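# Close the door fully until it latches

## Task

Push the door completely shut so that it latches. At the end, no object other than the robot and the door may sit even partly within the yellow tape marked on the floor (resting on the tape itself is allowed). The coffee table must be standing upright, and the robot must not have tipped over or be left leaning. The door must stay latched by itself; it does not count if only the robot is holding it closed.

## Robot and tools

ROBOT. A Hello Robot Stretch 4: an omni-wheel base, a vertical mast carrying a lift, one arm that telescopes forward from the lift, a three-joint wrist (yaw, pitch, roll) and a two-finger gripper. It stands about 1.6 m tall; the base rim lies within 0.23 m of the base origin. There is a single arm, so every call carries one set of joint targets. Loose objects may occasionally get nudged by something other than the robot.

FRAMES. Base frame: origin on the floor below the base centre, x ahead, y to the left, z up. hand_pose is reported in this frame and marks a point between the open fingertips; with all wrist joints at 0 its axes line up with the base frame, though the printed position may be somewhat off. The odometry frame is where the base frame was when the scene began. base_odometry is derived from wheel rotation only, so slipping looks like travel; heading runs -3.142 to 3.142, positive to the left.

execute_actions. Argument "actions": a list with exactly one action, or empty (empty just reports state and images). Optional "cameras": list drawn from head_camera, head_left_camera, head_right_camera, wrist_camera, all; omitted, null or ["all"] gives every camera, [] gives none; the "pictures" line lists the images in order. An action holds "base", "joints" or both, plus optional "pace" and "contact_limits"; alternatively it holds only {"end_of_arm": "enable_torque"}, which re-powers any wrist or gripper motor that shut itself off, holding it where it is. All motions in one action begin together.
- "base": exactly one key, each a relative move from the base's last reported position. translate_m: straight drive in metres, positive forward, -2 to 2. strafe_m: sideways in metres, positive left, -2 to 2. rotate_rad: turn in place in radians, positive counter-clockwise seen from above, -3.2 to 3.2.
- "joints": absolute targets by name (not offsets). lift_m 0 to 1.2 (metres, height). arm_m 0 to 0.55 (metres of extension). wrist_yaw_rad -1.134 to 4.276 (0 points ahead, positive turns left, 3.14 is folded back; beyond 3.4 the arm may obstruct). wrist_pitch_rad -1.117 to 4.259 (0 level, 1.57 pointing down). wrist_roll_rad -1.117 to 4.259 (0 keeps the fingers level; positive turns clockwise viewed from behind the gripper). gripper_m -0.038 to 0.141 (fingertip gap in metres; negative means they squeeze each other). Tolerances for "done": lift and arm ±0.004, yaw ±0.02, pitch ±0.05, roll ±0.02, gripper ±0.004. Joint targets past a limit get clipped and reported; any other bad value or unknown key rejects the whole call. Each action ends within 15 s.
- "pace": "slow", "default", "fast" or "max". Base top speeds 0.1/0.3/0.4/0.6 m/s and 1/2/3/4 rad/s respectively; with the lift above 0.2 these shrink, down to 0.3 m/s and 1 rad/s at lift 1.2.
- "contact_limits": only key arm_m, 0 (gentlest) to 0.75 (firmest), default 0.5; the arm stops when it pushes harder than this.
A joint or base omitted from an action may still be driving toward an earlier target without the status showing it. If a result reports a stop, later movement, wait and finished_scene calls in that same reply are skipped.

wait: "seconds" 0 to 10; nothing new is commanded and the usual state and images come back.

zoom_image: "camera" (one of the four names) and "region" [x0, y0, x1, y1] in pixels, origin top-left, at most 504 by 504; works on the latest full image of that camera.

finished_scene: "scene" = the number of the current scene. It ends the scene permanently after the last command is held, reports success, and gives the next task if any.

CAMERAS. head_camera (420x560) sits atop the mast facing ahead and downward; turn the base to aim it. head_left_camera and head_right_camera (fisheye, 420x672) flank it, look more steeply down, and show the base and arm. wrist_camera (616x392) looks along the fingers, fingertips near the bottom of the frame.

RESULT LINES. lidar_m: 12 distances in metres from the base origin, 30-degree sectors starting straight ahead and going counter-clockwise (4th left, 7th behind, 10th right); "-" means nothing seen or closer than 0.25 m. It covers roughly 0.15 m up to robot height, so table tops register; it may miss glass, thin legs and much behind. wrist_depth_mm: 7x7 grid of median depths, 100 to 2000 mm, top-left first, including the robot's own body. base_status/joint_status: "done", "off_target" (resting short, maybe still pushing), "contact_stop_at_<key>" (blocked; that part goes slack), "limit_stop_at_<name>" such as own_body or tilt (over 6 degrees lean: lift, arm and wheels go slack until level), "time_out", "torque_fault" (wrist motor maxed out and went limp; send enable_torque). on_its_own covers things not commanded; "held at" is a held target, not a position. turned_by_wheels vs turned_by_imu differing by over about 0.1 rad suggests a collision or slip, with heading error near their difference. base_tilt in degrees (forward, right positive) has a fixed bias up to about 1.5. motor_effort: percent of maximum, positive toward larger joint values, bracket = peak during the last action; readings carry offsets and noise. For wheel_0..2, positive turns the base right.

GRIPPING. Command a gap smaller than the object; tighter squeezes harder and pulls it toward the wrist. Holding is only visible as a clear gripper effort change. If the fingertips jam on a surface beneath, raise the lift.

CAUTIONS. Unfold at start with lift_m 0.4 and wrist_yaw_rad 0 together. Tilting the gripper up (pitch below -0.2) while rolled (roll below -0.4 or above 4) can trigger own-body stops. Heavy loads with the arm out past 0.2, fast turns, or strong pushes with the gripper held high can tip the robot. Avoid slamming the door, hard collisions, knocking the coffee table or shoving objects into the taped area; use a modest contact limit and check that the door stays latched after the robot backs away. Moves that run faster and shorter are preferred.

Each tool is called after "Call:" as name(argument=value, ...), one argument or row to a line, values as JSON.

## Session

Call:
execute_actions(
  actions=[],
)

Scene clock: 0.00 s.
base_odometry: x=+0.000 y=+0.000 heading=+0.000 (m, m, rad; odometry frame)
turned_by_wheels: +0.000 (rad since the last result)
turned_by_imu: +0.000 (rad since the last result)
base_tilt: forward=-0.2 right=+0.8 (deg)
lidar_m: 0.78 1.14 1.27 2.35 1.00 0.94 1.04 0.79 0.77 0.83 0.74 0.71
base_status: not commanded
joint_positions: lift_m=+0.140 arm_m=-0.001 wrist_yaw_rad=+3.102 wrist_pitch_rad=-0.011 wrist_roll_rad=+0.001 gripper_m=+0.057
joint_status: not commanded
motor_effort: lift_m=+19 arm_m=-1 wrist_yaw_rad=-2 wrist_pitch_rad=-7 wrist_roll_rad=-1 gripper_m=-3 wheel_0=+0 wheel_1=-1 wheel_2=+0 (%)
hand_pose: x=-0.1149 y=+0.0988 z=+0.3220 quat_wxyz=(+0.020, +0.006, +0.000, +1.000) (m; base frame)
wrist_depth_mm: - 139 1308 1308 1281 1255 1255 / - 138 1308 1618 1756 1618 1499 / - 129 200 1661 1983 1708 1537 / 108 138 253 1618 1808 1661 1537 / 137 960 1281 1576 1808 1756 1537 / 842 991 213 1308 196 1255 1182 / 820 878 878 149 842 788 831
pictures: head_camera, head_left_camera, head_right_camera, wrist_camera
Images, in order (width x height): head_camera 420x560, head_left_camera 420x672, head_right_camera 420x672, wrist_camera 616x392.

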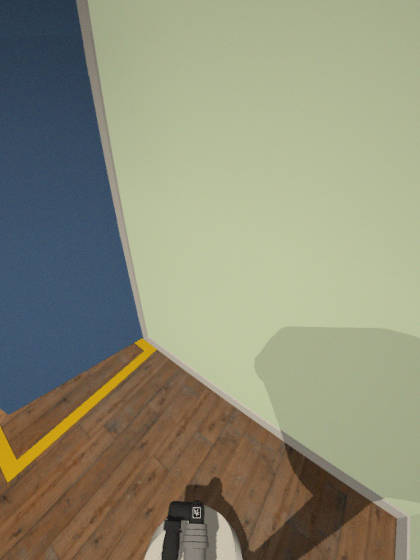

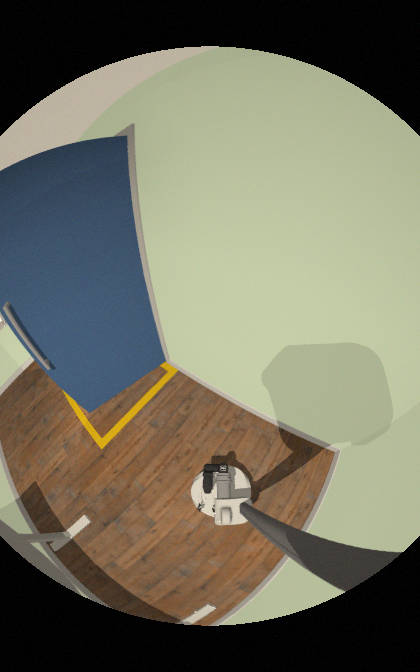

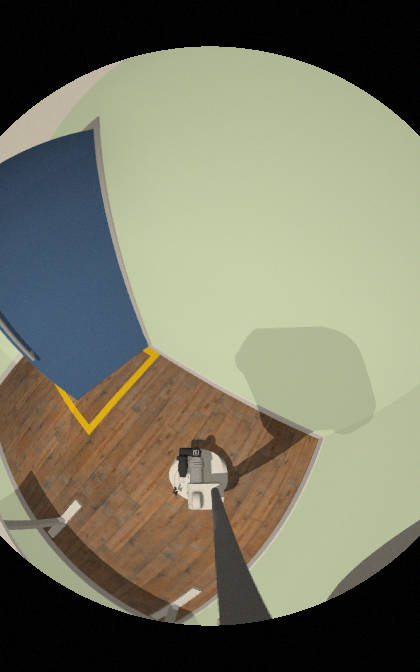

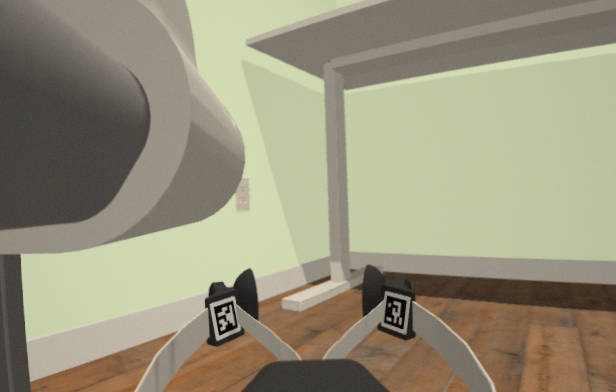

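Call:
execute_actions(
  actions=[
    {"base":{"rotate_rad":1.0}},
  ],
)

Call:
execute_actions(
  actions=[
    {"base":{"rotate_rad":1.0}},
  ],
)

Scene clock: 7.53 s.
base_odometry: x=+0.000 y=+0.000 heading=+0.999 (m, m, rad; odometry frame)
turned_by_wheels: +0.999 (rad since the last result)
turned_by_imu: +1.022 (rad since the last result)
base_tilt: forward=-0.2 right=+0.7 (deg)
lidar_m: 1.26 2.42 0.99 0.96 1.02 0.83 0.80 0.80 0.75 0.71 0.76 1.09
base_status: done
joint_positions: lift_m=+0.140 arm_m=-0.001 wrist_yaw_rad=+3.102 wrist_pitch_rad=-0.011 wrist_roll_rad=+0.001 gripper_m=+0.057
joint_status: not commanded
motor_effort: lift_m=+19(19) arm_m=-1(1) wrist_yaw_rad=-1(1) wrist_pitch_rad=-7(7) wrist_roll_rad=-1(1) gripper_m=-4(2) wheel_0=-2(7) wheel_1=-2(7) wheel_2=-3(10) (%)
hand_pose: x=-0.1149 y=+0.0988 z=+0.3220 quat_wxyz=(+0.020, +0.006, +0.000, +1.000) (m; base frame)
wrist_depth_mm: - 138 917 904 917 917 917 / - 138 931 904 917 917 904 / - 129 200 931 931 904 931 / 108 138 252 917 891 917 904 / 138 904 931 917 917 946 931 / 931 917 211 917 197 917 891 / 878 891 878 149 842 788 831
pictures: head_camera, head_left_camera, head_right_camera, wrist_camera
Images, in order (width x height): head_camera 420x560, head_left_camera 420x672, head_right_camera 420x672, wrist_camera 616x392.

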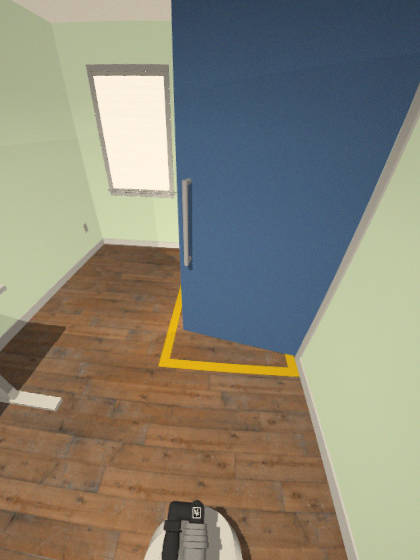

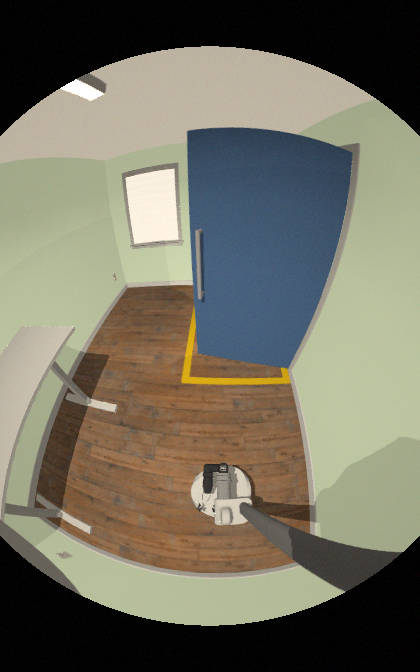

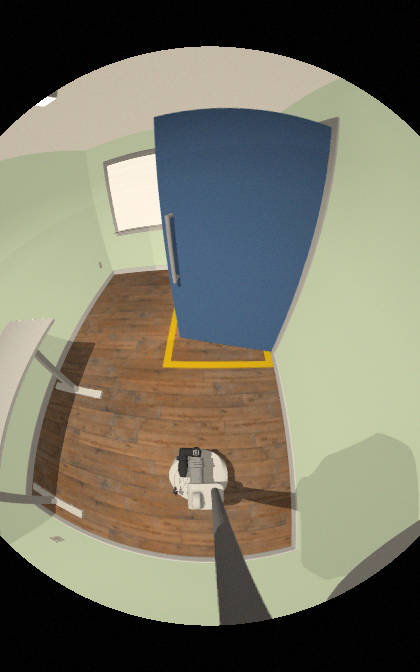

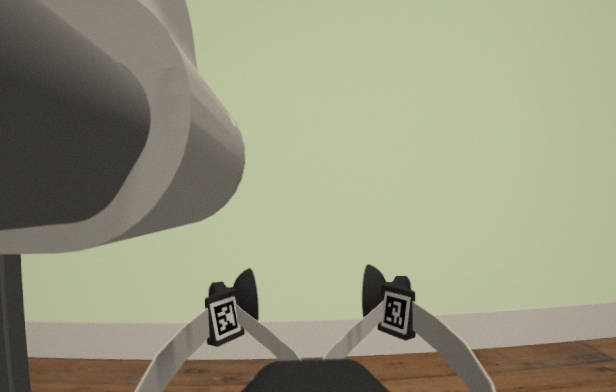

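Scene clock: 9.23 s.
base_odometry: x=+0.000 y=+0.000 heading=+1.999 (m, m, rad; odometry frame)
turned_by_wheels: +1.000 (rad since the last result)
turned_by_imu: +1.021 (rad since the last result)
base_tilt: forward=-0.1 right=+0.8 (deg)
lidar_m: 0.99 0.94 1.01 0.83 0.79 0.82 0.74 0.71 0.73 1.02 1.26 2.50
base_status: done
joint_positions: lift_m=+0.140 arm_m=-0.001 wrist_yaw_rad=+3.102 wrist_pitch_rad=-0.011 wrist_roll_rad=+0.001 gripper_m=+0.057
joint_status: not commanded
motor_effort: lift_m=+19(19) arm_m=-1(1) wrist_yaw_rad=-1(1) wrist_pitch_rad=-7(7) wrist_roll_rad=-1(1) gripper_m=-3(2) wheel_0=+0(8) wheel_1=+1(6) wheel_2=+0(8) (%)
hand_pose: x=-0.1148 y=+0.0988 z=+0.3220 quat_wxyz=(+0.020, +0.006, +0.000, +1.000) (m; base frame)
wrist_depth_mm: - 138 917 1060 1060 831 707 / - 138 931 1060 1060 831 699 / - 129 200 1060 1078 842 699 / 108 138 252 1042 1078 854 707 / 137 798 917 1025 1078 866 707 / 723 809 212 1008 197 866 707 / 707 759 866 149 854 759 715
pictures: head_camera, head_left_camera, head_right_camera, wrist_camera
Images, in order (width x height): head_camera 420x560, head_left_camera 420x672, head_right_camera 420x672, wrist_camera 616x392.

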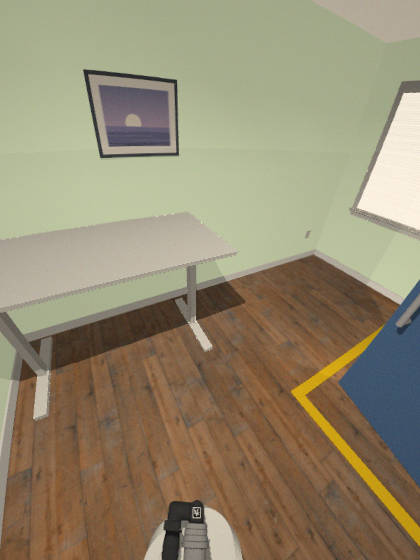

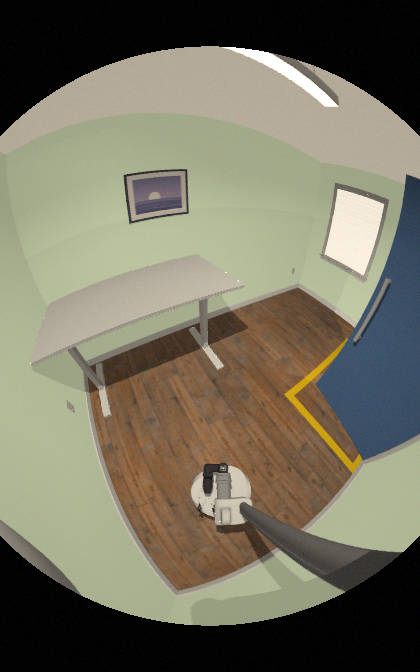

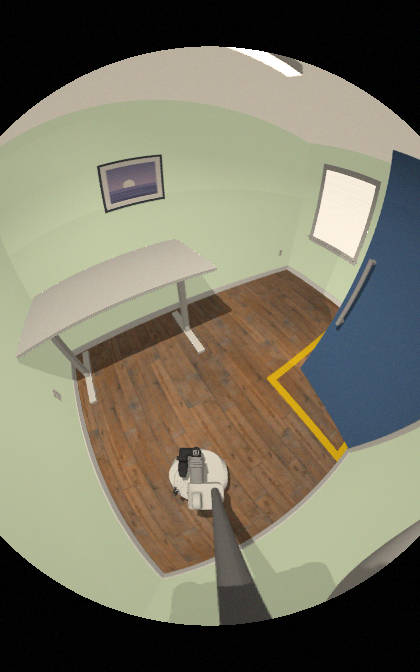

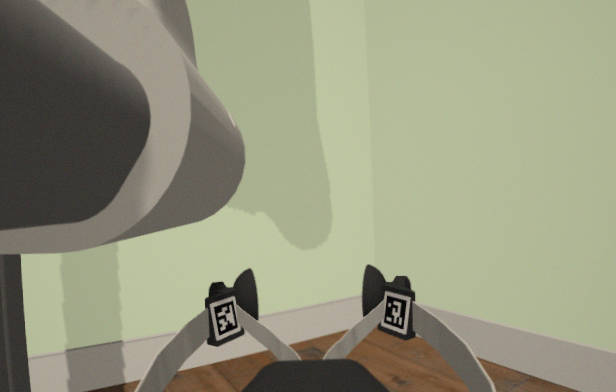

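Call:
execute_actions(
  actions=[
    {"base":{"rotate_rad":-0.97}},
  ],
  cameras=[],
)

Call:
execute_actions(
  actions=[
    {"base":{"strafe_m":0.4}},
  ],
  cameras=[],
)

Call:
execute_actions(
  actions=[
    {"base":{"translate_m":0.5}},
  ],
  cameras=["head_camera","head_left_camera"],
)

Scene clock: 23.80 s.
base_odometry: x=+0.000 y=+0.000 heading=+1.030 (m, m, rad; odometry frame)
turned_by_wheels: -0.970 (rad since the last result)
turned_by_imu: -0.988 (rad since the last result)
base_tilt: forward=-0.1 right=+0.8 (deg)
lidar_m: 1.26 2.36 1.00 0.97 1.05 0.81 0.79 0.83 0.71 0.72 0.76 1.13
base_status: done
joint_positions: lift_m=+0.140 arm_m=-0.001 wrist_yaw_rad=+3.102 wrist_pitch_rad=-0.011 wrist_roll_rad=+0.001 gripper_m=+0.057
joint_status: not commanded
motor_effort: lift_m=+19(18) arm_m=-1(1) wrist_yaw_rad=-2(1) wrist_pitch_rad=-7(6) wrist_roll_rad=-1(2) gripper_m=-3(4) wheel_0=+2(6) wheel_1=+2(7) wheel_2=+2(5) (%)
hand_pose: x=-0.1148 y=+0.0988 z=+0.3219 quat_wxyz=(+0.020, +0.006, +0.000, +1.000) (m; base frame)
wrist_depth_mm: - 138 917 904 904 891 891 / - 138 931 931 904 904 891 / - 129 199 904 917 904 891 / 108 138 252 904 904 904 891 / 138 917 917 904 904 878 891 / 946 917 212 917 196 904 891 / 891 891 866 149 854 798 831
pictures: none
No camera images: the call's "cameras" was empty. Leave "cameras" out to get every camera's image.

Scene clock: 26.47 s.
base_odometry: x=-0.343 y=+0.206 heading=+1.030 (m, m, rad; odometry frame)
turned_by_wheels: +0.000 (rad since the last result)
turned_by_imu: +0.001 (rad since the last result)
base_tilt: forward=-0.1 right=+0.7 (deg)
lidar_m: 1.31 0.76 0.56 0.56 0.60 0.78 0.75 0.83 1.14 1.12 1.19 1.36
base_status: done
joint_positions: lift_m=+0.140 arm_m=-0.001 wrist_yaw_rad=+3.102 wrist_pitch_rad=-0.011 wrist_roll_rad=+0.001 gripper_m=+0.057
joint_status: not commanded
motor_effort: lift_m=+19(19) arm_m=-1(1) wrist_yaw_rad=+0(1) wrist_pitch_rad=-7(7) wrist_roll_rad=-1(1) gripper_m=-1(4) wheel_0=+0(8) wheel_1=-1(9) wheel_2=+2(0) (%)
hand_pose: x=-0.1148 y=+0.0988 z=+0.3219 quat_wxyz=(+0.020, +0.006, +0.000, +1.000) (m; base frame)
wrist_depth_mm: - 138 904 891 891 866 866 / - 138 891 904 878 866 866 / - 129 199 878 878 866 866 / 108 138 253 904 866 866 866 / 138 891 891 891 878 866 866 / 904 891 212 878 196 854 854 / 878 878 866 149 854 788 820
pictures: none
No camera images: the call's "cameras" was empty. Leave "cameras" out to get every camera's image.

Scene clock: 29.63 s.
base_odometry: x=-0.085 y=+0.635 heading=+1.030 (m, m, rad; odometry frame)
turned_by_wheels: +0.000 (rad since the last result)
turned_by_imu: -0.001 (rad since the last result)
base_tilt: forward=-0.1 right=+0.7 (deg)
lidar_m: 0.90 1.81 0.53 0.51 0.55 0.87 1.25 1.34 1.19 1.15 1.05 0.83
base_status: done
joint_positions: lift_m=+0.140 arm_m=-0.001 wrist_yaw_rad=+3.102 wrist_pitch_rad=-0.011 wrist_roll_rad=+0.001 gripper_m=+0.057
joint_status: not commanded
motor_effort: lift_m=+19(19) arm_m=-1(2) wrist_yaw_rad=-1(1) wrist_pitch_rad=-8(7) wrist_roll_rad=-1(1) gripper_m=-1(3) wheel_0=-1(5) wheel_1=+0(6) wheel_2=-1(9) (%)
hand_pose: x=-0.1148 y=+0.0988 z=+0.3219 quat_wxyz=(+0.020, +0.006, +0.000, +1.000) (m; base frame)
wrist_depth_mm: - 138 1397 1397 1366 1366 1138 / - 138 1430 1430 1397 1336 1366 / - 129 199 1397 1397 1366 1397 / 108 138 252 1397 1366 1366 1366 / 137 1366 1397 1397 1366 1366 1366 / 1366 1366 213 1336 196 1138 1118 / 904 866 891 149 854 788 842
pictures: head_camera, head_left_camera
Images, in order (width x height): head_camera 420x560, head_left_camera 420x672.

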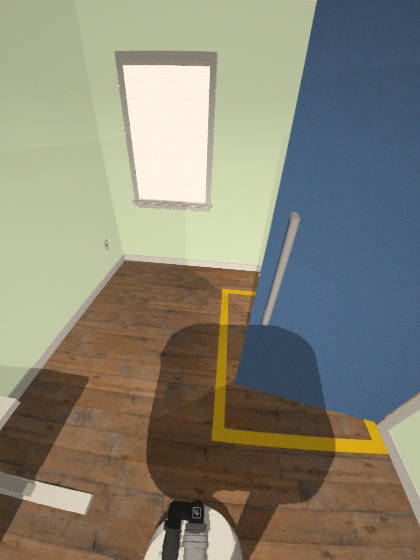

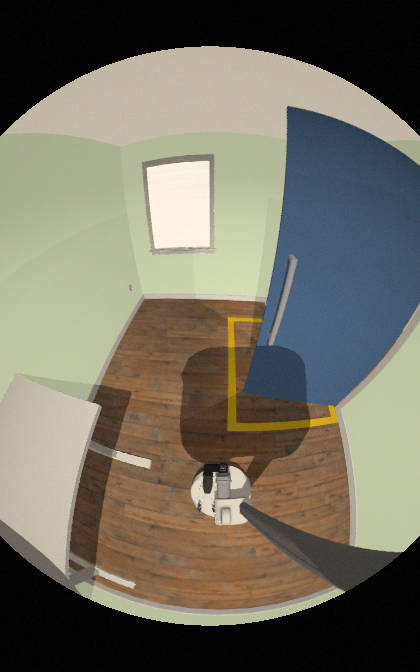

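Call:
execute_actions(
  actions=[
    {"base":{"strafe_m":0.1}},
  ],
  cameras=[],
)

Call:
execute_actions(
  actions=[
    {"base":{"translate_m":0.95}},
  ],
  cameras=["head_left_camera"],
)

Call:
execute_actions(
  actions=[
    {"base":{"rotate_rad":-1.3}},
  ],
)

Scene clock: 40.30 s.
base_odometry: x=-0.171 y=+0.686 heading=+1.030 (m, m, rad; odometry frame)
turned_by_wheels: +0.000 (rad since the last result)
turned_by_imu: +0.001 (rad since the last result)
base_tilt: forward=-0.2 right=+0.7 (deg)
lidar_m: 2.45 1.66 0.43 0.41 0.46 0.68 1.24 1.33 1.28 1.25 1.09 0.88
base_status: done
joint_positions: lift_m=+0.140 arm_m=-0.001 wrist_yaw_rad=+3.102 wrist_pitch_rad=-0.011 wrist_roll_rad=+0.001 gripper_m=+0.057
joint_status: not commanded
motor_effort: lift_m=+18(19) arm_m=-2(1) wrist_yaw_rad=-2(1) wrist_pitch_rad=-7(7) wrist_roll_rad=-1(1) gripper_m=-4(2) wheel_0=+1(8) wheel_1=-2(8) wheel_2=-1(1) (%)
hand_pose: x=-0.1148 y=+0.0988 z=+0.3219 quat_wxyz=(+0.020, +0.006, +0.000, +1.000) (m; base frame)
wrist_depth_mm: - 138 1397 1397 1366 1308 1138 / - 138 1366 1366 1308 1366 1205 / - 129 200 1397 1336 1336 1366 / 108 138 252 1397 1366 1366 1397 / 137 1397 1366 1397 1366 1336 1160 / 1336 1366 212 1336 197 1118 1098 / 904 878 878 149 854 788 842
pictures: none
No camera images: the call's "cameras" was empty. Leave "cameras" out to get every camera's image.

Scene clock: 44.97 s.
base_odometry: x=+0.318 y=+1.500 heading=+1.030 (m, m, rad; odometry frame)
turned_by_wheels: +0.000 (rad since the last result)
turned_by_imu: -0.002 (rad since the last result)
base_tilt: forward=-0.1 right=+0.8 (deg)
lidar_m: 1.48 1.58 1.19 1.15 0.89 0.75 2.19 1.79 0.38 0.31 1.20 1.56
base_status: done
joint_positions: lift_m=+0.140 arm_m=-0.001 wrist_yaw_rad=+3.102 wrist_pitch_rad=-0.011 wrist_roll_rad=+0.001 gripper_m=+0.057
joint_status: not commanded
motor_effort: lift_m=+19(20) arm_m=-1(1) wrist_yaw_rad=-2(1) wrist_pitch_rad=-7(7) wrist_roll_rad=-2(2) gripper_m=-2(4) wheel_0=+0(6) wheel_1=+1(6) wheel_2=-1(11) (%)
hand_pose: x=-0.1148 y=+0.0988 z=+0.3219 quat_wxyz=(+0.020, +0.006, +0.000, +1.000) (m; base frame)
wrist_depth_mm: - 138 - - 1430 1229 1118 / - 138 - - - 1983 1661 / - 129 200 - - - 1661 / 108 138 253 - - - 1708 / 137 - - - - - 1618 / 1336 1397 211 1336 196 1229 904 / 891 891 878 149 854 778 820
pictures: head_left_camera
Images, in order (width x height): head_left_camera 420x672.

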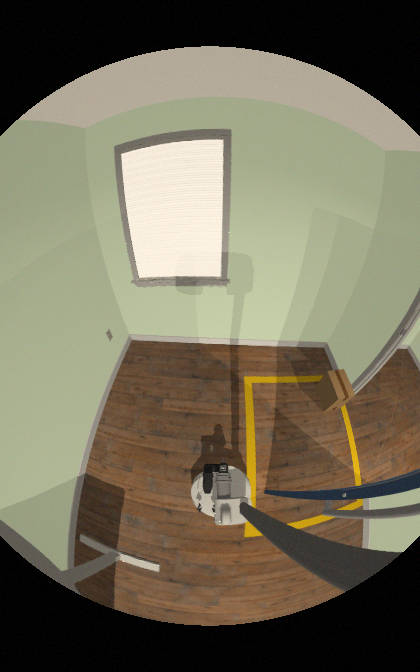

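Scene clock: 46.87 s.
base_odometry: x=+0.318 y=+1.500 heading=-0.270 (m, m, rad; odometry frame)
turned_by_wheels: -1.300 (rad since the last result)
turned_by_imu: -1.326 (rad since the last result)
base_tilt: forward=-0.2 right=+0.7 (deg)
lidar_m: 1.19 1.23 1.50 1.51 1.33 1.15 1.17 0.75 0.85 2.19 1.50 0.32
base_status: done
joint_positions: lift_m=+0.140 arm_m=-0.001 wrist_yaw_rad=+3.102 wrist_pitch_rad=-0.011 wrist_roll_rad=+0.001 gripper_m=+0.057
joint_status: not commanded
motor_effort: lift_m=+19(19) arm_m=-1(1) wrist_yaw_rad=-1(1) wrist_pitch_rad=-7(7) wrist_roll_rad=-1(1) gripper_m=-2(2) wheel_0=+1(6) wheel_1=+1(8) wheel_2=+3(8) (%)
hand_pose: x=-0.1148 y=+0.0988 z=+0.3219 quat_wxyz=(+0.020, +0.006, +0.000, +1.000) (m; base frame)
wrist_depth_mm: - 138 1430 1336 1255 1160 1078 / - 138 1397 1336 1229 1182 1118 / - 129 200 1281 1255 1160 1118 / 108 138 251 1308 1255 1160 1098 / 137 1537 1397 1308 1205 1182 1098 / 1182 1229 212 1281 196 1118 1078 / 878 866 866 149 866 798 820
pictures: head_camera, head_left_camera, head_right_camera, wrist_camera
Images, in order (width x height): head_camera 420x560, head_left_camera 420x672, head_right_camera 420x672, wrist_camera 616x392.

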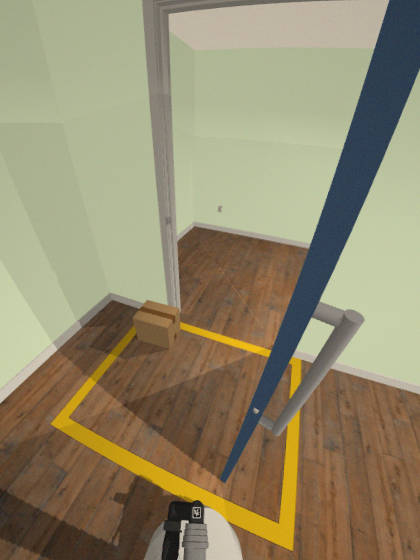

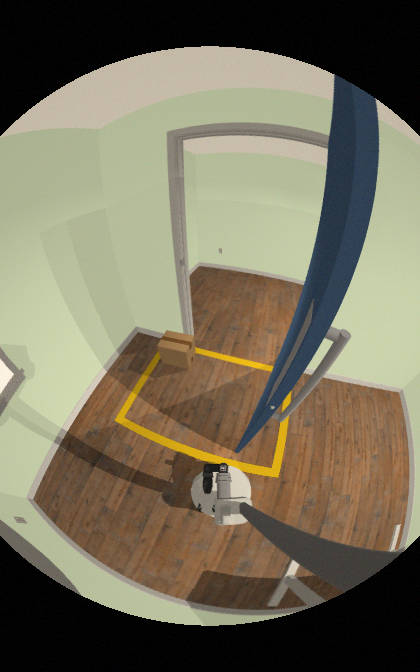

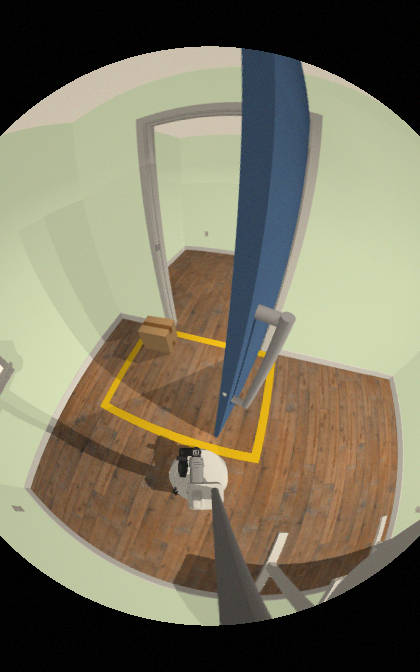

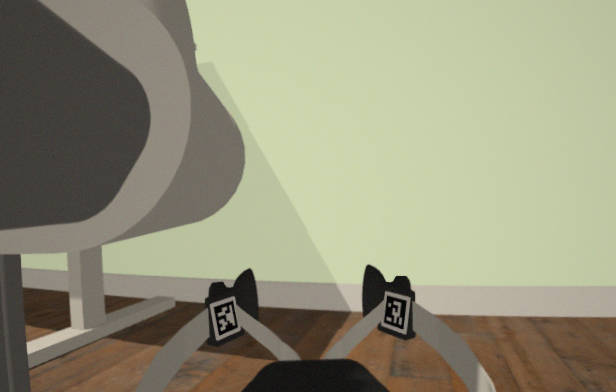

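Call:
zoom_image(
  camera="head_camera",
  region=[90,260,250,380],
)

Region (90, 260, 250, 380) of head_camera's 420x560 image, scaled by 3.150, with more detail than that image has; it fills the top 378 rows of this view, and the rest is white.

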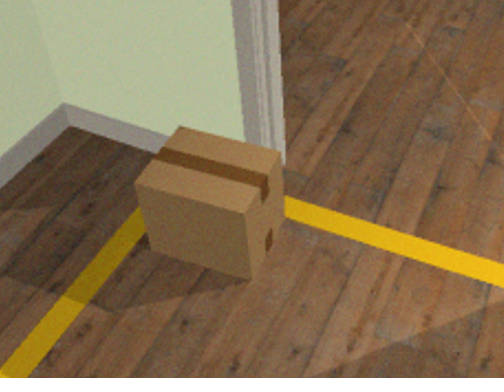

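Call:
execute_actions(
  actions=[
    {"base":{"rotate_rad":-0.24}},
  ],
  cameras=[],
)

Call:
execute_actions(
  actions=[
    {"base":{"strafe_m":0.25},"joints":{"lift_m":0.4}},
  ],
  cameras=[],
)

Call:
execute_actions(
  actions=[
    {"base":{"translate_m":0.25},"joints":{"wrist_yaw_rad":0,"wrist_pitch_rad":0.7,"gripper_m":0.0}},
  ],
)

Scene clock: 86.17 s.
base_odometry: x=+0.318 y=+1.501 heading=-0.510 (m, m, rad; odometry frame)
turned_by_wheels: -0.240 (rad since the last result)
turned_by_imu: -0.244 (rad since the last result)
base_tilt: forward=-0.1 right=+0.8 (deg)
lidar_m: 0.32 1.19 1.57 1.48 1.54 1.20 1.15 0.86 0.75 2.20 1.75 0.38
base_status: done
joint_positions: lift_m=+0.140 arm_m=-0.001 wrist_yaw_rad=+3.102 wrist_pitch_rad=-0.011 wrist_roll_rad=+0.001 gripper_m=+0.057
joint_status: not commanded
motor_effort: lift_m=+19(19) arm_m=-1(1) wrist_yaw_rad=-1(1) wrist_pitch_rad=-7(7) wrist_roll_rad=-1(0) gripper_m=-1(1) wheel_0=+2(5) wheel_1=-1(6) wheel_2=+0(6) (%)
hand_pose: x=-0.1148 y=+0.0988 z=+0.3219 quat_wxyz=(+0.020, +0.006, +0.000, +1.000) (m; base frame)
wrist_depth_mm: - 138 1336 1281 1281 1281 1229 / - 138 1308 1308 1281 1255 1255 / - 129 199 1281 1281 1281 1281 / 108 138 252 1281 1281 1255 1229 / 138 1336 1308 1308 1255 1281 1281 / 1336 1308 212 1281 197 1205 1182 / 891 891 878 149 854 788 831
pictures: none
No camera images: the call's "cameras" was empty. Leave "cameras" out to get every camera's image.

Scene clock: 88.30 s.
base_odometry: x=+0.440 y=+1.719 heading=-0.510 (m, m, rad; odometry frame)
turned_by_wheels: +0.000 (rad since the last result)
turned_by_imu: +0.001 (rad since the last result)
base_tilt: forward=-0.1 right=+0.6 (deg)
lidar_m: 1.20 1.10 1.29 1.25 1.33 1.16 1.15 1.18 0.95 2.26 0.52 0.43
base_status: done
joint_positions: lift_m=+0.400 arm_m=-0.001 wrist_yaw_rad=+3.102 wrist_pitch_rad=-0.011 wrist_roll_rad=+0.001 gripper_m=+0.057
joint_status: all done
motor_effort: lift_m=+22(21) arm_m=-1(1) wrist_yaw_rad=-1(2) wrist_pitch_rad=-7(7) wrist_roll_rad=-1(2) gripper_m=-2(4) wheel_0=+0(9) wheel_1=+0(9) wheel_2=-1(0) (%)
hand_pose: x=-0.1148 y=+0.0988 z=+0.5812 quat_wxyz=(+0.020, +0.006, +0.000, +1.000) (m; base frame)
wrist_depth_mm: - 138 1308 1255 1205 1229 1255 / - 138 1281 1281 1255 1229 1229 / - 129 200 1281 1255 1255 1229 / 108 138 253 1308 1229 1255 1255 / 137 1308 1281 1308 1229 1229 1255 / 1308 1281 213 1281 196 1255 1229 / 1308 1308 1255 150 1281 1255 1205
pictures: none
No camera images: the call's "cameras" was empty. Leave "cameras" out to get every camera's image.

Scene clock: 90.70 s.
base_odometry: x=+0.658 y=+1.597 heading=-0.510 (m, m, rad; odometry frame)
turned_by_wheels: +0.000 (rad since the last result)
turned_by_imu: +0.000 (rad since the last result)
base_tilt: forward=-0.2 right=+0.6 (deg)
lidar_m: 3.34 0.86 1.28 1.23 1.32 1.42 1.40 1.20 1.11 0.34 0.27 0.52
base_status: done
joint_positions: lift_m=+0.400 arm_m=-0.001 wrist_yaw_rad=+0.001 wrist_pitch_rad=+0.701 wrist_roll_rad=+0.001 gripper_m=+0.000
joint_status: all done
motor_effort: lift_m=+22(22) arm_m=-1(1) wrist_yaw_rad=-3(6) wrist_pitch_rad=-5(2) wrist_roll_rad=+0(1) gripper_m=-4(7) wheel_0=+1(6) wheel_1=+0(6) wheel_2=+2(11) (%)
hand_pose: x=+0.3904 y=-0.0873 z=+0.3918 quat_wxyz=(+0.939, +0.000, +0.344, +0.000) (m; base frame)
wrist_depth_mm: 854 1756 1808 1756 1808 1808 661 / 741 1042 1366 1366 1336 1336 634 / 654 854 1060 1060 1042 991 609 / 741 854 904 891 891 842 574 / 778 778 778 768 750 750 539 / 668 668 676 202 654 647 508 / 597 597 173 603 569 569 477
pictures: head_camera, head_left_camera, head_right_camera, wrist_camera
Images, in order (width x height): head_camera 420x560, head_left_camera 420x672, head_right_camera 420x672, wrist_camera 616x392.

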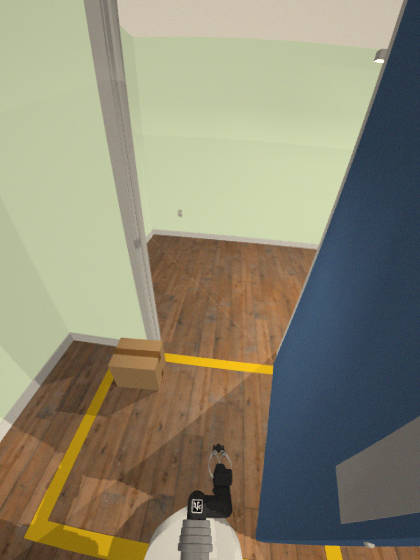

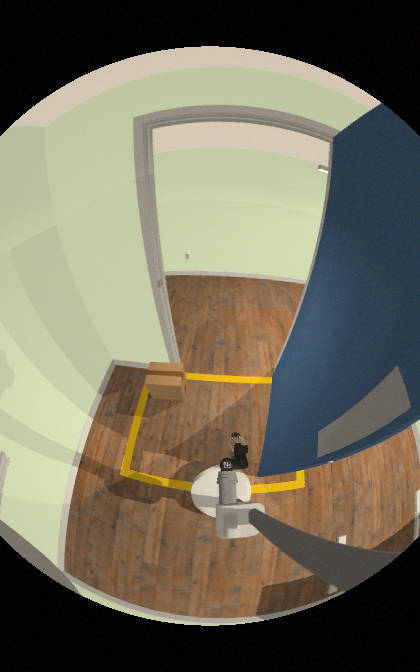

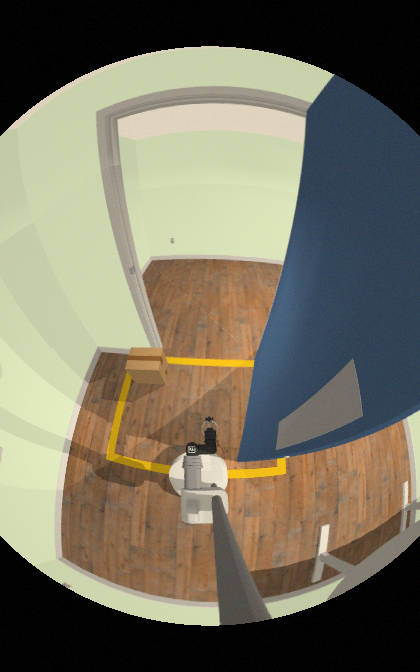

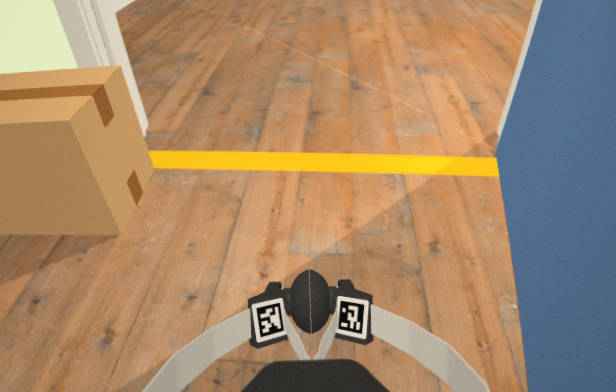

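Call:
execute_actions(
  actions=[
    {"joints":{"lift_m":0.1,"arm_m":0.35}},
  ],
)

Scene clock: 102.17 s.
base_odometry: x=+0.658 y=+1.597 heading=-0.510 (m, m, rad; odometry frame)
turned_by_wheels: +0.000 (rad since the last result)
turned_by_imu: +0.001 (rad since the last result)
base_tilt: forward=-0.1 right=+0.7 (deg)
lidar_m: 3.32 0.87 1.27 1.23 1.29 1.43 1.40 1.19 1.10 0.33 0.29 0.54
base_status: not commanded
joint_positions: lift_m=+0.100 arm_m=+0.349 wrist_yaw_rad=+0.000 wrist_pitch_rad=+0.702 wrist_roll_rad=+0.001 gripper_m=+0.000
joint_status: all done
motor_effort: lift_m=+16(21) arm_m=+5(7) wrist_yaw_rad=-2(3) wrist_pitch_rad=-6(5) wrist_roll_rad=+0(1) gripper_m=-2(5) wheel_0=+1(1) wheel_1=+0(0) wheel_2=+2(1) (%)
hand_pose: x=+0.7404 y=-0.0874 z=+0.0922 quat_wxyz=(+0.939, +0.001, +0.344, +0.000) (m; base frame)
wrist_depth_mm: 904 878 842 842 842 820 842 / 647 668 647 640 634 634 640 / 530 521 512 508 504 504 496 / 433 430 427 427 424 421 415 / 370 368 366 364 359 359 353 / 322 322 320 202 307 314 309 / 286 285 173 287 273 276 278
pictures: head_camera, head_left_camera, head_right_camera, wrist_camera
Images, in order (width x height): head_camera 420x560, head_left_camera 420x672, head_right_camera 420x672, wrist_camera 616x392.

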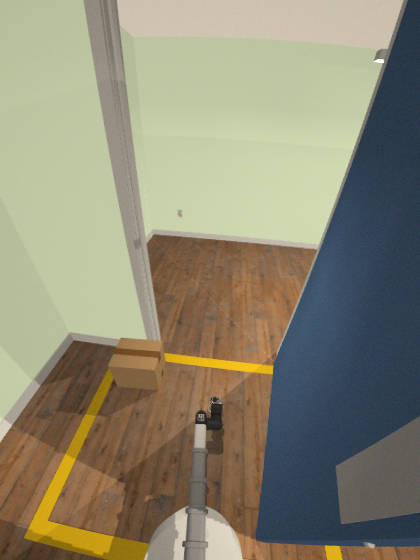

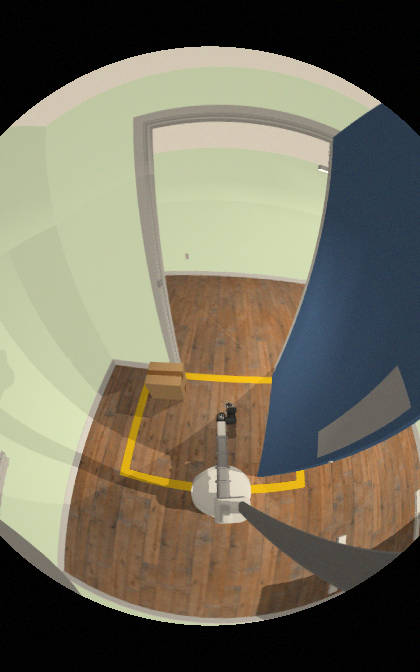

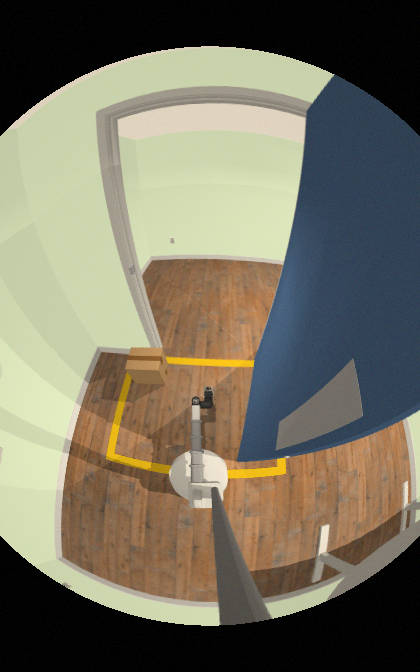

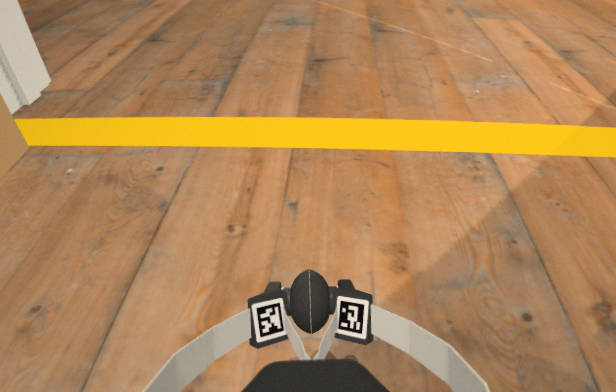

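Call:
execute_actions(
  actions=[
    {"joints":{"arm_m":0.52},"base":{"strafe_m":0.25}},
  ],
  cameras=["head_camera","wrist_camera"],
)

Scene clock: 110.47 s.
base_odometry: x=+0.780 y=+1.815 heading=-0.509 (m, m, rad; odometry frame)
turned_by_wheels: +0.000 (rad since the last result)
turned_by_imu: +0.002 (rad since the last result)
base_tilt: forward=-0.2 right=+0.7 (deg)
lidar_m: 0.79 0.83 1.03 0.97 1.03 1.41 1.38 1.49 1.31 0.53 0.58 1.04
base_status: done
joint_positions: lift_m=+0.100 arm_m=+0.519 wrist_yaw_rad=+0.000 wrist_pitch_rad=+0.702 wrist_roll_rad=+0.001 gripper_m=+0.000
joint_status: all done
motor_effort: lift_m=+17(17) arm_m=+4(7) wrist_yaw_rad=-2(1) wrist_pitch_rad=-5(5) wrist_roll_rad=-1(1) gripper_m=-4(5) wheel_0=+1(8) wheel_1=-1(9) wheel_2=+1(1) (%)
hand_pose: x=+0.9104 y=-0.0874 z=+0.0922 quat_wxyz=(+0.939, +0.001, +0.344, +0.000) (m; base frame)
wrist_depth_mm: 210 788 831 820 842 820 842 / 213 492 647 647 640 634 634 / 213 309 517 512 500 504 500 / 212 306 427 424 421 418 413 / 213 306 368 362 359 359 351 / 209 303 319 202 309 312 307 / 207 277 173 289 272 277 274
pictures: head_camera, wrist_camera
Images, in order (width x height): head_camera 420x560, wrist_camera 616x392.

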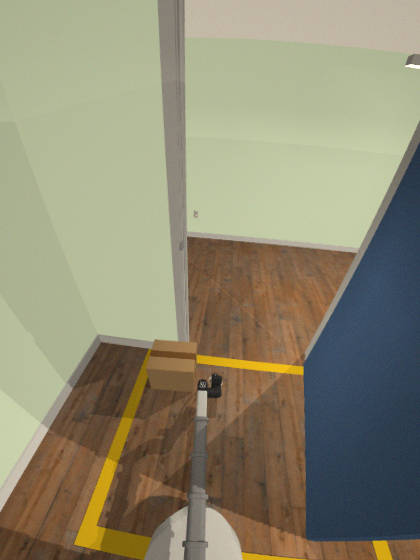

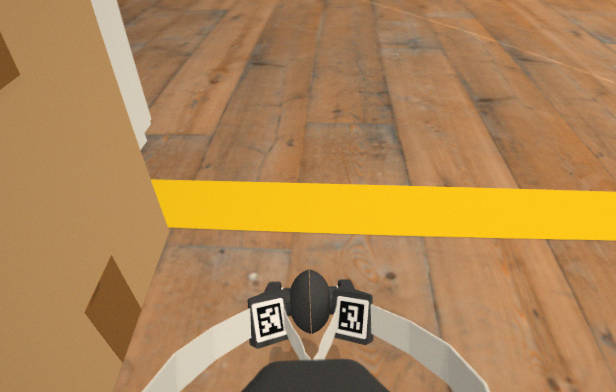

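Call:
execute_actions(
  actions=[
    {"joints":{"arm_m":0.47,"wrist_yaw_rad":0.2}},
  ],
  cameras=[],
)

Call:
execute_actions(
  actions=[
    {"base":{"strafe_m":0.15},"pace":"slow"},
  ],
  cameras=["head_camera","wrist_camera"],
)

Scene clock: 119.83 s.
base_odometry: x=+0.780 y=+1.815 heading=-0.509 (m, m, rad; odometry frame)
turned_by_wheels: +0.000 (rad since the last result)
turned_by_imu: +0.001 (rad since the last result)
base_tilt: forward=-0.1 right=+0.8 (deg)
lidar_m: 0.80 0.83 1.02 1.00 1.04 1.40 1.37 1.50 1.32 0.51 0.58 1.03
base_status: not commanded
joint_positions: lift_m=+0.100 arm_m=+0.471 wrist_yaw_rad=+0.199 wrist_pitch_rad=+0.702 wrist_roll_rad=+0.001 gripper_m=+0.000
joint_status: all done
motor_effort: lift_m=+17(17) arm_m=-5(6) wrist_yaw_rad=+1(4) wrist_pitch_rad=-5(5) wrist_roll_rad=-2(1) gripper_m=-5(5) wheel_0=+1(1) wheel_1=-1(1) wheel_2=+1(1) (%)
hand_pose: x=+0.8750 y=-0.0420 z=+0.0922 quat_wxyz=(+0.934, -0.034, +0.342, +0.093) (m; base frame)
wrist_depth_mm: 145 191 293 854 820 820 820 / 150 198 306 634 634 634 627 / 153 204 320 508 508 496 496 / 157 211 334 424 424 418 415 / 160 216 347 362 362 355 353 / 179 220 307 202 306 310 309 / 231 224 173 287 272 276 276
pictures: none
No camera images: the call's "cameras" was empty. Leave "cameras" out to get every camera's image.

Scene clock: 122.47 s.
base_odometry: x=+0.853 y=+1.946 heading=-0.514 (m, m, rad; odometry frame)
turned_by_wheels: -0.005 (rad since the last result)
turned_by_imu: -0.007 (rad since the last result)
base_tilt: forward=-0.1 right=+0.7 (deg)
lidar_m: 0.80 0.87 0.84 0.82 0.88 1.33 1.35 1.46 1.44 0.67 0.74 1.32
base_status: done
joint_positions: lift_m=+0.100 arm_m=+0.470 wrist_yaw_rad=+0.175 wrist_pitch_rad=+0.710 wrist_roll_rad=+0.001 gripper_m=+0.000
joint_status: not commanded
on_its_own: wrist_yaw_rad is at rest, and its effort (+71) is outside its rest range (-13 to +13); wrist_pitch_rad is at rest, and its effort (-30) is outside its rest range (-23 to +23)
motor_effort: lift_m=+17(17) arm_m=-2(5) wrist_yaw_rad=+71(73) wrist_pitch_rad=-30(30) wrist_roll_rad=+0(1) gripper_m=-8(9) wheel_0=-28(30) wheel_1=-10(10) wheel_2=-23(22) (%)
hand_pose: x=+0.8718 y=-0.0481 z=+0.0903 quat_wxyz=(+0.934, -0.030, +0.346, +0.082) (m; base frame)
wrist_depth_mm: - - - 144 778 809 820 / - - - 157 627 621 627 / 107 103 - 173 496 496 500 / 125 114 107 193 418 413 413 / 151 136 123 212 357 353 353 / 193 167 146 185 187 310 307 / 259 213 146 162 278 212 274
pictures: head_camera, wrist_camera
Images, in order (width x height): head_camera 420x560, wrist_camera 616x392.

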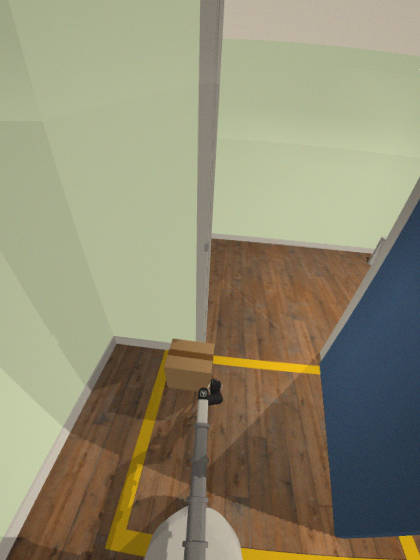

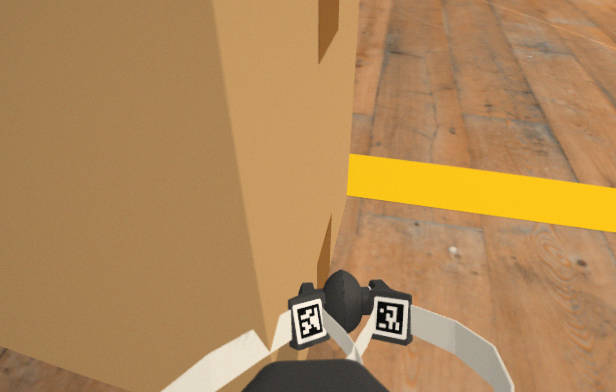

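Call:
execute_actions(
  actions=[
    {"base":{"strafe_m":-0.12}},
  ],
  cameras=[],
)

Call:
execute_actions(
  actions=[
    {"joints":{"arm_m":0,"lift_m":0.3,"wrist_yaw_rad":0}},
  ],
)

Scene clock: 145.87 s.
base_odometry: x=+0.794 y=+1.841 heading=-0.514 (m, m, rad; odometry frame)
turned_by_wheels: +0.000 (rad since the last result)
turned_by_imu: +0.001 (rad since the last result)
base_tilt: forward=-0.1 right=+0.8 (deg)
lidar_m: 0.80 0.85 1.00 0.97 1.02 1.40 1.38 1.48 1.33 0.57 0.58 1.08
base_status: done
joint_positions: lift_m=+0.100 arm_m=+0.470 wrist_yaw_rad=+0.200 wrist_pitch_rad=+0.702 wrist_roll_rad=+0.001 gripper_m=+0.000
joint_status: not commanded
motor_effort: lift_m=+17(17) arm_m=-2(2) wrist_yaw_rad=+0(71) wrist_pitch_rad=-7(30) wrist_roll_rad=-2(1) gripper_m=-6(10) wheel_0=-3(24) wheel_1=-1(15) wheel_2=+0(21) (%)
hand_pose: x=+0.8743 y=-0.0420 z=+0.0920 quat_wxyz=(+0.934, -0.034, +0.342, +0.093) (m; base frame)
wrist_depth_mm: 150 191 281 831 820 842 831 / 155 200 291 640 634 640 634 / 160 208 310 508 504 500 496 / 164 216 327 424 421 415 413 / 169 224 343 364 362 357 353 / 182 231 312 202 309 312 307 / 233 229 173 286 271 276 274
pictures: none
No camera images: the call's "cameras" was empty. Leave "cameras" out to get every camera's image.

Scene clock: 148.33 s.
base_odometry: x=+0.794 y=+1.841 heading=-0.514 (m, m, rad; odometry frame)
turned_by_wheels: +0.000 (rad since the last result)
turned_by_imu: +0.001 (rad since the last result)
base_tilt: forward=-0.2 right=+0.7 (deg)
lidar_m: 0.81 0.86 0.99 0.96 0.99 1.40 1.36 1.46 1.35 0.56 0.60 1.05
base_status: not commanded
joint_positions: lift_m=+0.300 arm_m=+0.001 wrist_yaw_rad=+0.000 wrist_pitch_rad=+0.702 wrist_roll_rad=+0.001 gripper_m=+0.000
joint_status: all done
motor_effort: lift_m=+22(23) arm_m=-5(5) wrist_yaw_rad=-1(8) wrist_pitch_rad=-6(7) wrist_roll_rad=+0(1) gripper_m=-3(6) wheel_0=-2(3) wheel_1=+0(0) wheel_2=+0(0) (%)
hand_pose: x=+0.3920 y=-0.0874 z=+0.2917 quat_wxyz=(+0.939, +0.001, +0.344, +0.000) (m; base frame)
wrist_depth_mm: 778 654 707 1464 1430 1464 1464 / 603 591 661 1118 1098 1098 1078 / 699 654 683 866 878 866 878 / 759 723 723 732 732 723 723 / 634 647 634 640 627 621 609 / 554 554 554 202 535 535 535 / 488 496 173 492 466 477 473
pictures: head_camera, head_left_camera, head_right_camera, wrist_camera
Images, in order (width x height): head_camera 420x560, head_left_camera 420x672, head_right_camera 420x672, wrist_camera 616x392.

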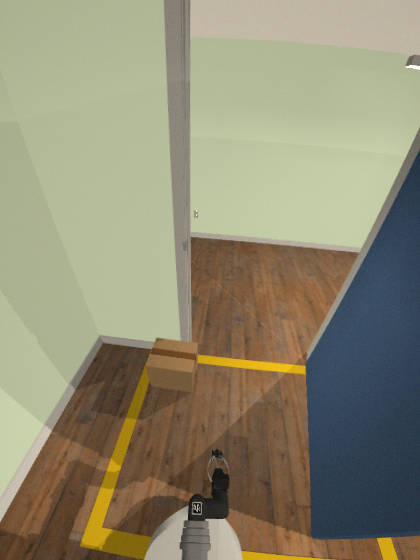

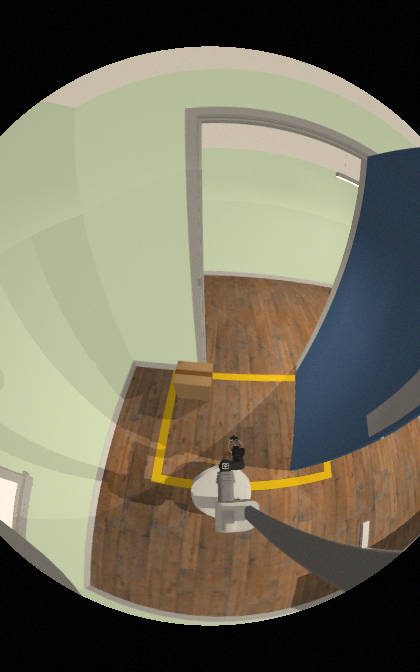

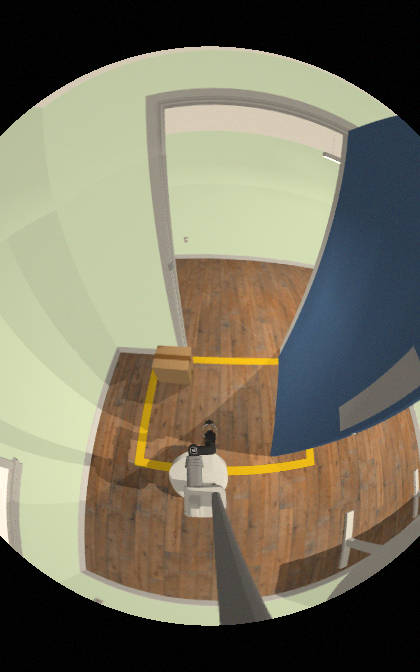

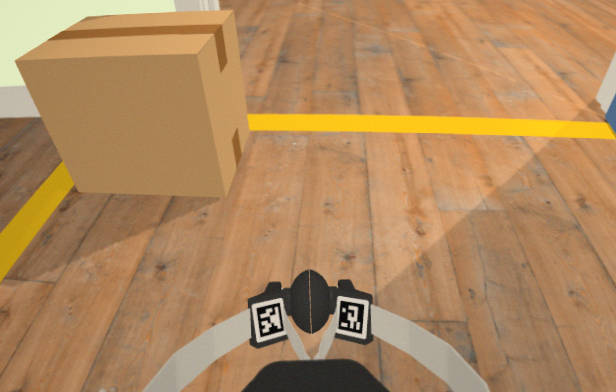

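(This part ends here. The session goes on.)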